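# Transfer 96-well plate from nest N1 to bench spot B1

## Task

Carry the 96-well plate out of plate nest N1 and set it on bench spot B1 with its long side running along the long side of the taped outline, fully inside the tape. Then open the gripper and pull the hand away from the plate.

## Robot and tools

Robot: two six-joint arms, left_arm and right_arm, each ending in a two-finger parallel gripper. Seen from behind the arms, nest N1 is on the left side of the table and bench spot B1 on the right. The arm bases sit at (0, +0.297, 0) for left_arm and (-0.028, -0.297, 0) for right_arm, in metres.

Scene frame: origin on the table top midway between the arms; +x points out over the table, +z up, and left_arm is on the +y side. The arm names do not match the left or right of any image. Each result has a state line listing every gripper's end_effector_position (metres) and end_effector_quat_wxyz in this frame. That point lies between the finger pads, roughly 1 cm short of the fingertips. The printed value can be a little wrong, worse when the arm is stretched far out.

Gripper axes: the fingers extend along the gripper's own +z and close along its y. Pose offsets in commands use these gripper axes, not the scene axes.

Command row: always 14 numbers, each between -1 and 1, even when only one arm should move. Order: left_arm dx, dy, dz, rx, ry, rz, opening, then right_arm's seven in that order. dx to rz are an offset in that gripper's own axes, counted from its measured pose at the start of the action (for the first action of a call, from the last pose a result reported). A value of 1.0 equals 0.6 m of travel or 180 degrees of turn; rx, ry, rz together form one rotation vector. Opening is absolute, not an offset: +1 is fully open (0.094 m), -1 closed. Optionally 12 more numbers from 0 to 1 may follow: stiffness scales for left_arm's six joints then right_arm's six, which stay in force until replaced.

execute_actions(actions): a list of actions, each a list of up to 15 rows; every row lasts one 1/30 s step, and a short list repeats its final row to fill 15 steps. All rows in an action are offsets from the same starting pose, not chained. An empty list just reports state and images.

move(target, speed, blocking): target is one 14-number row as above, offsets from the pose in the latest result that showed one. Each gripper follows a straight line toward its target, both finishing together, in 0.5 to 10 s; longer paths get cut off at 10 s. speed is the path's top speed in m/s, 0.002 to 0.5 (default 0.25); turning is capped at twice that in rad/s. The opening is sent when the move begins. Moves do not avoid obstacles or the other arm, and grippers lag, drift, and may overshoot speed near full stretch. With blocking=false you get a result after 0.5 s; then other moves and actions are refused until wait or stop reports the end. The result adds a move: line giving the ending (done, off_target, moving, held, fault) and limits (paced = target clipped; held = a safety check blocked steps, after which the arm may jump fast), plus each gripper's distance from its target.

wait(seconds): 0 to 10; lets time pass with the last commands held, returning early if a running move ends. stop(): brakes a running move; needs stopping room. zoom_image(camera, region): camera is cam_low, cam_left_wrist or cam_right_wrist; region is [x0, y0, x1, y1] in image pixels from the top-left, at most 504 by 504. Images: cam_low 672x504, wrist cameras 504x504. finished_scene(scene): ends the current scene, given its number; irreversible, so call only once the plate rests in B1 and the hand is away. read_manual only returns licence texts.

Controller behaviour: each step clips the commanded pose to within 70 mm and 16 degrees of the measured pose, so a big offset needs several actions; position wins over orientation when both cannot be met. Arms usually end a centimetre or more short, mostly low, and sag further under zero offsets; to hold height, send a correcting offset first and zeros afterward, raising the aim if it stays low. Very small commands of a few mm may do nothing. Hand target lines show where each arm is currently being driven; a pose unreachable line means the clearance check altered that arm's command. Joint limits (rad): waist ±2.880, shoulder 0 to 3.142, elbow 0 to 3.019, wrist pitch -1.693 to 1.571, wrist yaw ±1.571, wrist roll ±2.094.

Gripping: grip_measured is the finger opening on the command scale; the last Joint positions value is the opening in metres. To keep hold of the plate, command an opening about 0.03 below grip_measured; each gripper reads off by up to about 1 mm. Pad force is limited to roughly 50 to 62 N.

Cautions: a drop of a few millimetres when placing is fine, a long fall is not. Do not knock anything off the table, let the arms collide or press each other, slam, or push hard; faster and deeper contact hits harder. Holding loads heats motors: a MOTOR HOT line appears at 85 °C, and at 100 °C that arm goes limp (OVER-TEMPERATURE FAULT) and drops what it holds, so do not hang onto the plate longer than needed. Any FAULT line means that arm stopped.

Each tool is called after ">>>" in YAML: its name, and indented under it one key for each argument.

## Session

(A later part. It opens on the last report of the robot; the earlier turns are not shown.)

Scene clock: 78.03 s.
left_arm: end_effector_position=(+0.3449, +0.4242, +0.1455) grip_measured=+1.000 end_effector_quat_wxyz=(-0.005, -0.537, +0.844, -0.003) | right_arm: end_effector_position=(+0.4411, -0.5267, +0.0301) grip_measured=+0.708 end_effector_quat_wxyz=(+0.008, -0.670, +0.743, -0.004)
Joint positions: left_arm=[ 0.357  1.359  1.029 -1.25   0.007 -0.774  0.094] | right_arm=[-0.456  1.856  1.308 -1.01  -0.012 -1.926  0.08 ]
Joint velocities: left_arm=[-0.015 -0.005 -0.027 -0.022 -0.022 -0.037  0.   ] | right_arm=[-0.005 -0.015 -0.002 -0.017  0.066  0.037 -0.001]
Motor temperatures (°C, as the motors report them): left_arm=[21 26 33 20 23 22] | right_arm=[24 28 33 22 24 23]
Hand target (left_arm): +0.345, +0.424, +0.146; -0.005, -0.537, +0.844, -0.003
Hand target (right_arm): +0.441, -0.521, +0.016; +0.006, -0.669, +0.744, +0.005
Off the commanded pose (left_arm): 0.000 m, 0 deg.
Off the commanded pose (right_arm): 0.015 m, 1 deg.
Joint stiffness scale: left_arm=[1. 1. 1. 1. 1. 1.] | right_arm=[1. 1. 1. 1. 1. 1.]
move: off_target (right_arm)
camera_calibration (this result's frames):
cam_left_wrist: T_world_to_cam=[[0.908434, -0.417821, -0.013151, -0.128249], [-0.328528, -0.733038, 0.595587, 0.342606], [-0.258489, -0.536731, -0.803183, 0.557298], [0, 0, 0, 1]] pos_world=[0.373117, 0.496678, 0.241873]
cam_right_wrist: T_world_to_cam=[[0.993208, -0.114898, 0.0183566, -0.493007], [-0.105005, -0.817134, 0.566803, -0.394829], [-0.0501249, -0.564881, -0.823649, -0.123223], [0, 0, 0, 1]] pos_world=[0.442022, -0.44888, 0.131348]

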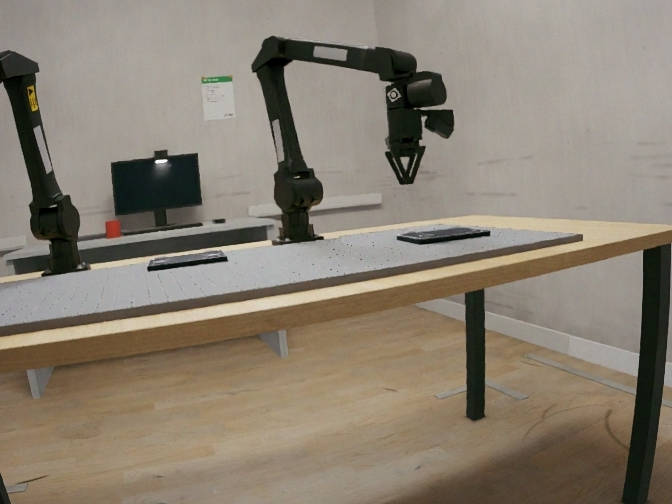

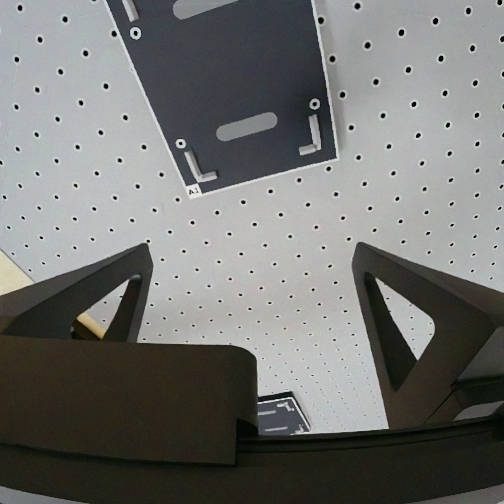

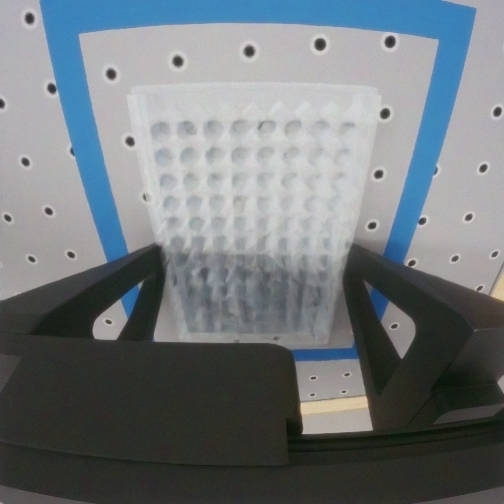

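>>> move:
  target: [0,0,0,0,0,0,1,0,0,0,0,0,0,1]

>>> move:
  target: [0,0,0,0,0,0,1,0,-0.03,-0.3,0,0,0,1]
  speed: 0.2

Scene clock: 82.10 s.
left_arm: end_effector_position=(+0.3449, +0.4242, +0.1455) grip_measured=+1.000 end_effector_quat_wxyz=(-0.005, -0.537, +0.844, -0.003) | right_arm: end_effector_position=(+0.4411, -0.5267, +0.0301) grip_measured=+0.999 end_effector_quat_wxyz=(+0.008, -0.669, +0.743, -0.004)
Joint positions: left_arm=[ 0.357  1.359  1.029 -1.25   0.007 -0.774  0.094] | right_arm=[-0.456  1.856  1.308 -1.01  -0.012 -1.925  0.094]
Joint velocities: left_arm=[-0.005 -0.005 -0.007 -0.002 -0.022 -0.037  0.   ] | right_arm=[-0.015 -0.005 -0.007  0.002 -0.051  0.007 -0.   ]
Motor temperatures (°C, as the motors report them): left_arm=[21 26 33 20 23 22] | right_arm=[24 28 33 22 24 23]
Hand target (left_arm): +0.345, +0.424, +0.146; -0.005, -0.537, +0.844, -0.003
Hand target (right_arm): +0.441, -0.527, +0.030; +0.008, -0.670, +0.743, -0.004
Off the commanded pose (left_arm): 0.000 m, 0 deg.
Off the commanded pose (right_arm): 0.000 m, 0 deg.
Joint stiffness scale: left_arm=[1. 1. 1. 1. 1. 1.] | right_arm=[1. 1. 1. 1. 1. 1.]
move: done
camera_calibration (this result's frames):
cam_left_wrist: T_world_to_cam=[[0.908434, -0.417821, -0.013151, -0.128249], [-0.328528, -0.733038, 0.595587, 0.342606], [-0.258489, -0.536731, -0.803183, 0.557298], [0, 0, 0, 1]] pos_world=[0.373117, 0.496678, 0.241873]
cam_right_wrist: T_world_to_cam=[[0.99312, -0.115656, 0.0183512, -0.493367], [-0.105626, -0.817061, 0.566793, -0.394516], [-0.0505591, -0.564832, -0.823656, -0.123005], [0, 0, 0, 1]] pos_world=[0.442082, -0.448882, 0.131349]

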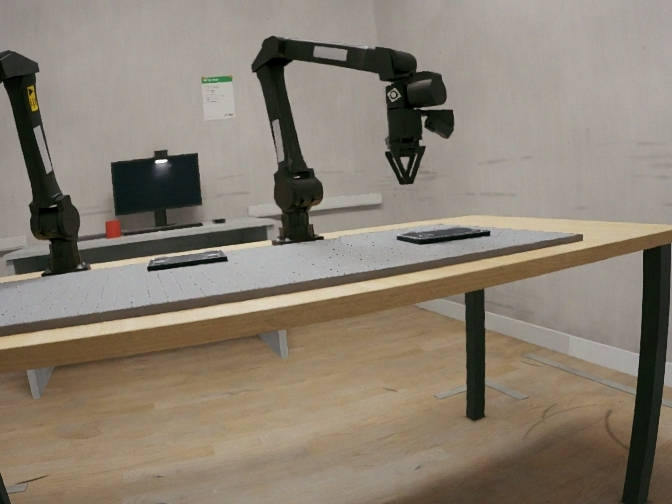

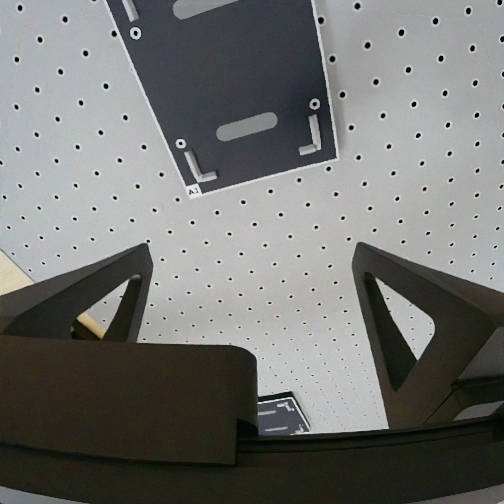

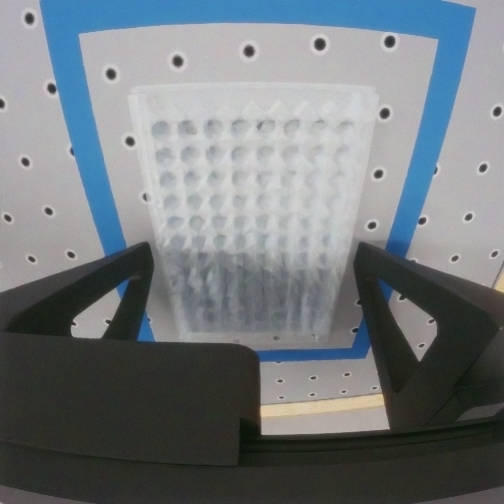

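Scene clock: 83.43 s.
left_arm: end_effector_position=(+0.3449, +0.4242, +0.1455) grip_measured=+1.000 end_effector_quat_wxyz=(-0.005, -0.537, +0.844, -0.003) | right_arm: end_effector_position=(+0.4471, -0.5297, +0.1972) grip_measured=+1.000 end_effector_quat_wxyz=(+0.004, -0.669, +0.743, +0.006)
Joint positions: left_arm=[ 0.357  1.359  1.029 -1.25   0.007 -0.774  0.094] | right_arm=[-0.456  1.74   1.611 -1.45  -0.012 -1.925  0.094]
Joint velocities: left_arm=[-0.005 -0.015 -0.002  0.002  0.037  0.007  0.   ] | right_arm=[-0.005  0.005  0.017 -0.007  0.007 -0.007 -0.   ]
Motor temperatures (°C, as the motors report them): left_arm=[21 26 33 20 23 22] | right_arm=[24 28 33 22 24 23]
Hand target (left_arm): +0.345, +0.424, +0.146; -0.005, -0.537, +0.844, -0.003
Hand target (right_arm): +0.456, -0.531, +0.210; +0.008, -0.669, +0.743, -0.004
Off the commanded pose (left_arm): 0.000 m, 0 deg.
Off the commanded pose (right_arm): 0.016 m, 1 deg.
Joint stiffness scale: left_arm=[1. 1. 1. 1. 1. 1.] | right_arm=[1. 1. 1. 1. 1. 1.]
move: off_target (right_arm)
camera_calibration (this result's frames):
cam_left_wrist: T_world_to_cam=[[0.908434, -0.417821, -0.013151, -0.128249], [-0.328528, -0.733038, 0.595587, 0.342606], [-0.258489, -0.536731, -0.803183, 0.557298], [0, 0, 0, 1]] pos_world=[0.373117, 0.496678, 0.241873]
cam_right_wrist: T_world_to_cam=[[0.993279, -0.115735, -0.00141007, -0.498901], [-0.0950161, -0.822298, 0.561068, -0.497359], [-0.0660947, -0.557164, -0.827768, 0.0250455], [0, 0, 0, 1]] pos_world=[0.449946, -0.452763, 0.299081]

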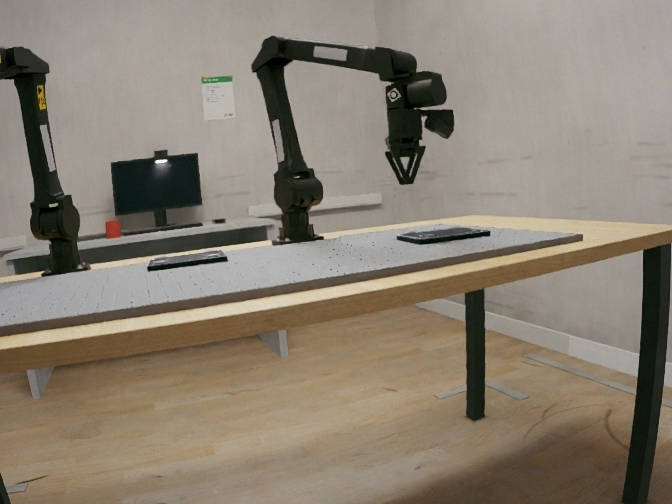

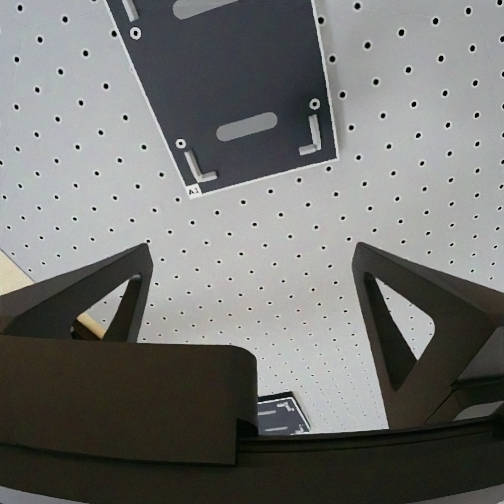

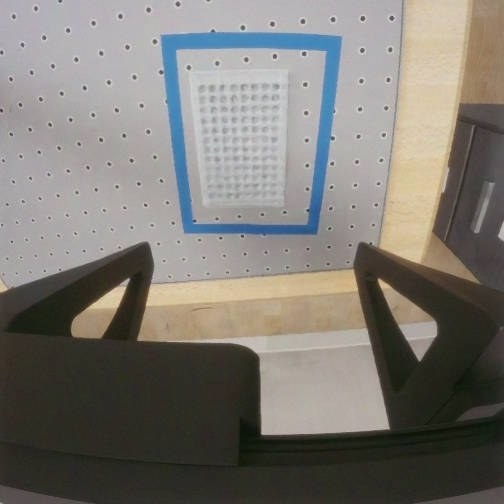

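>>> finished_scene:
  scene: 2

The scene is finished: the task was done.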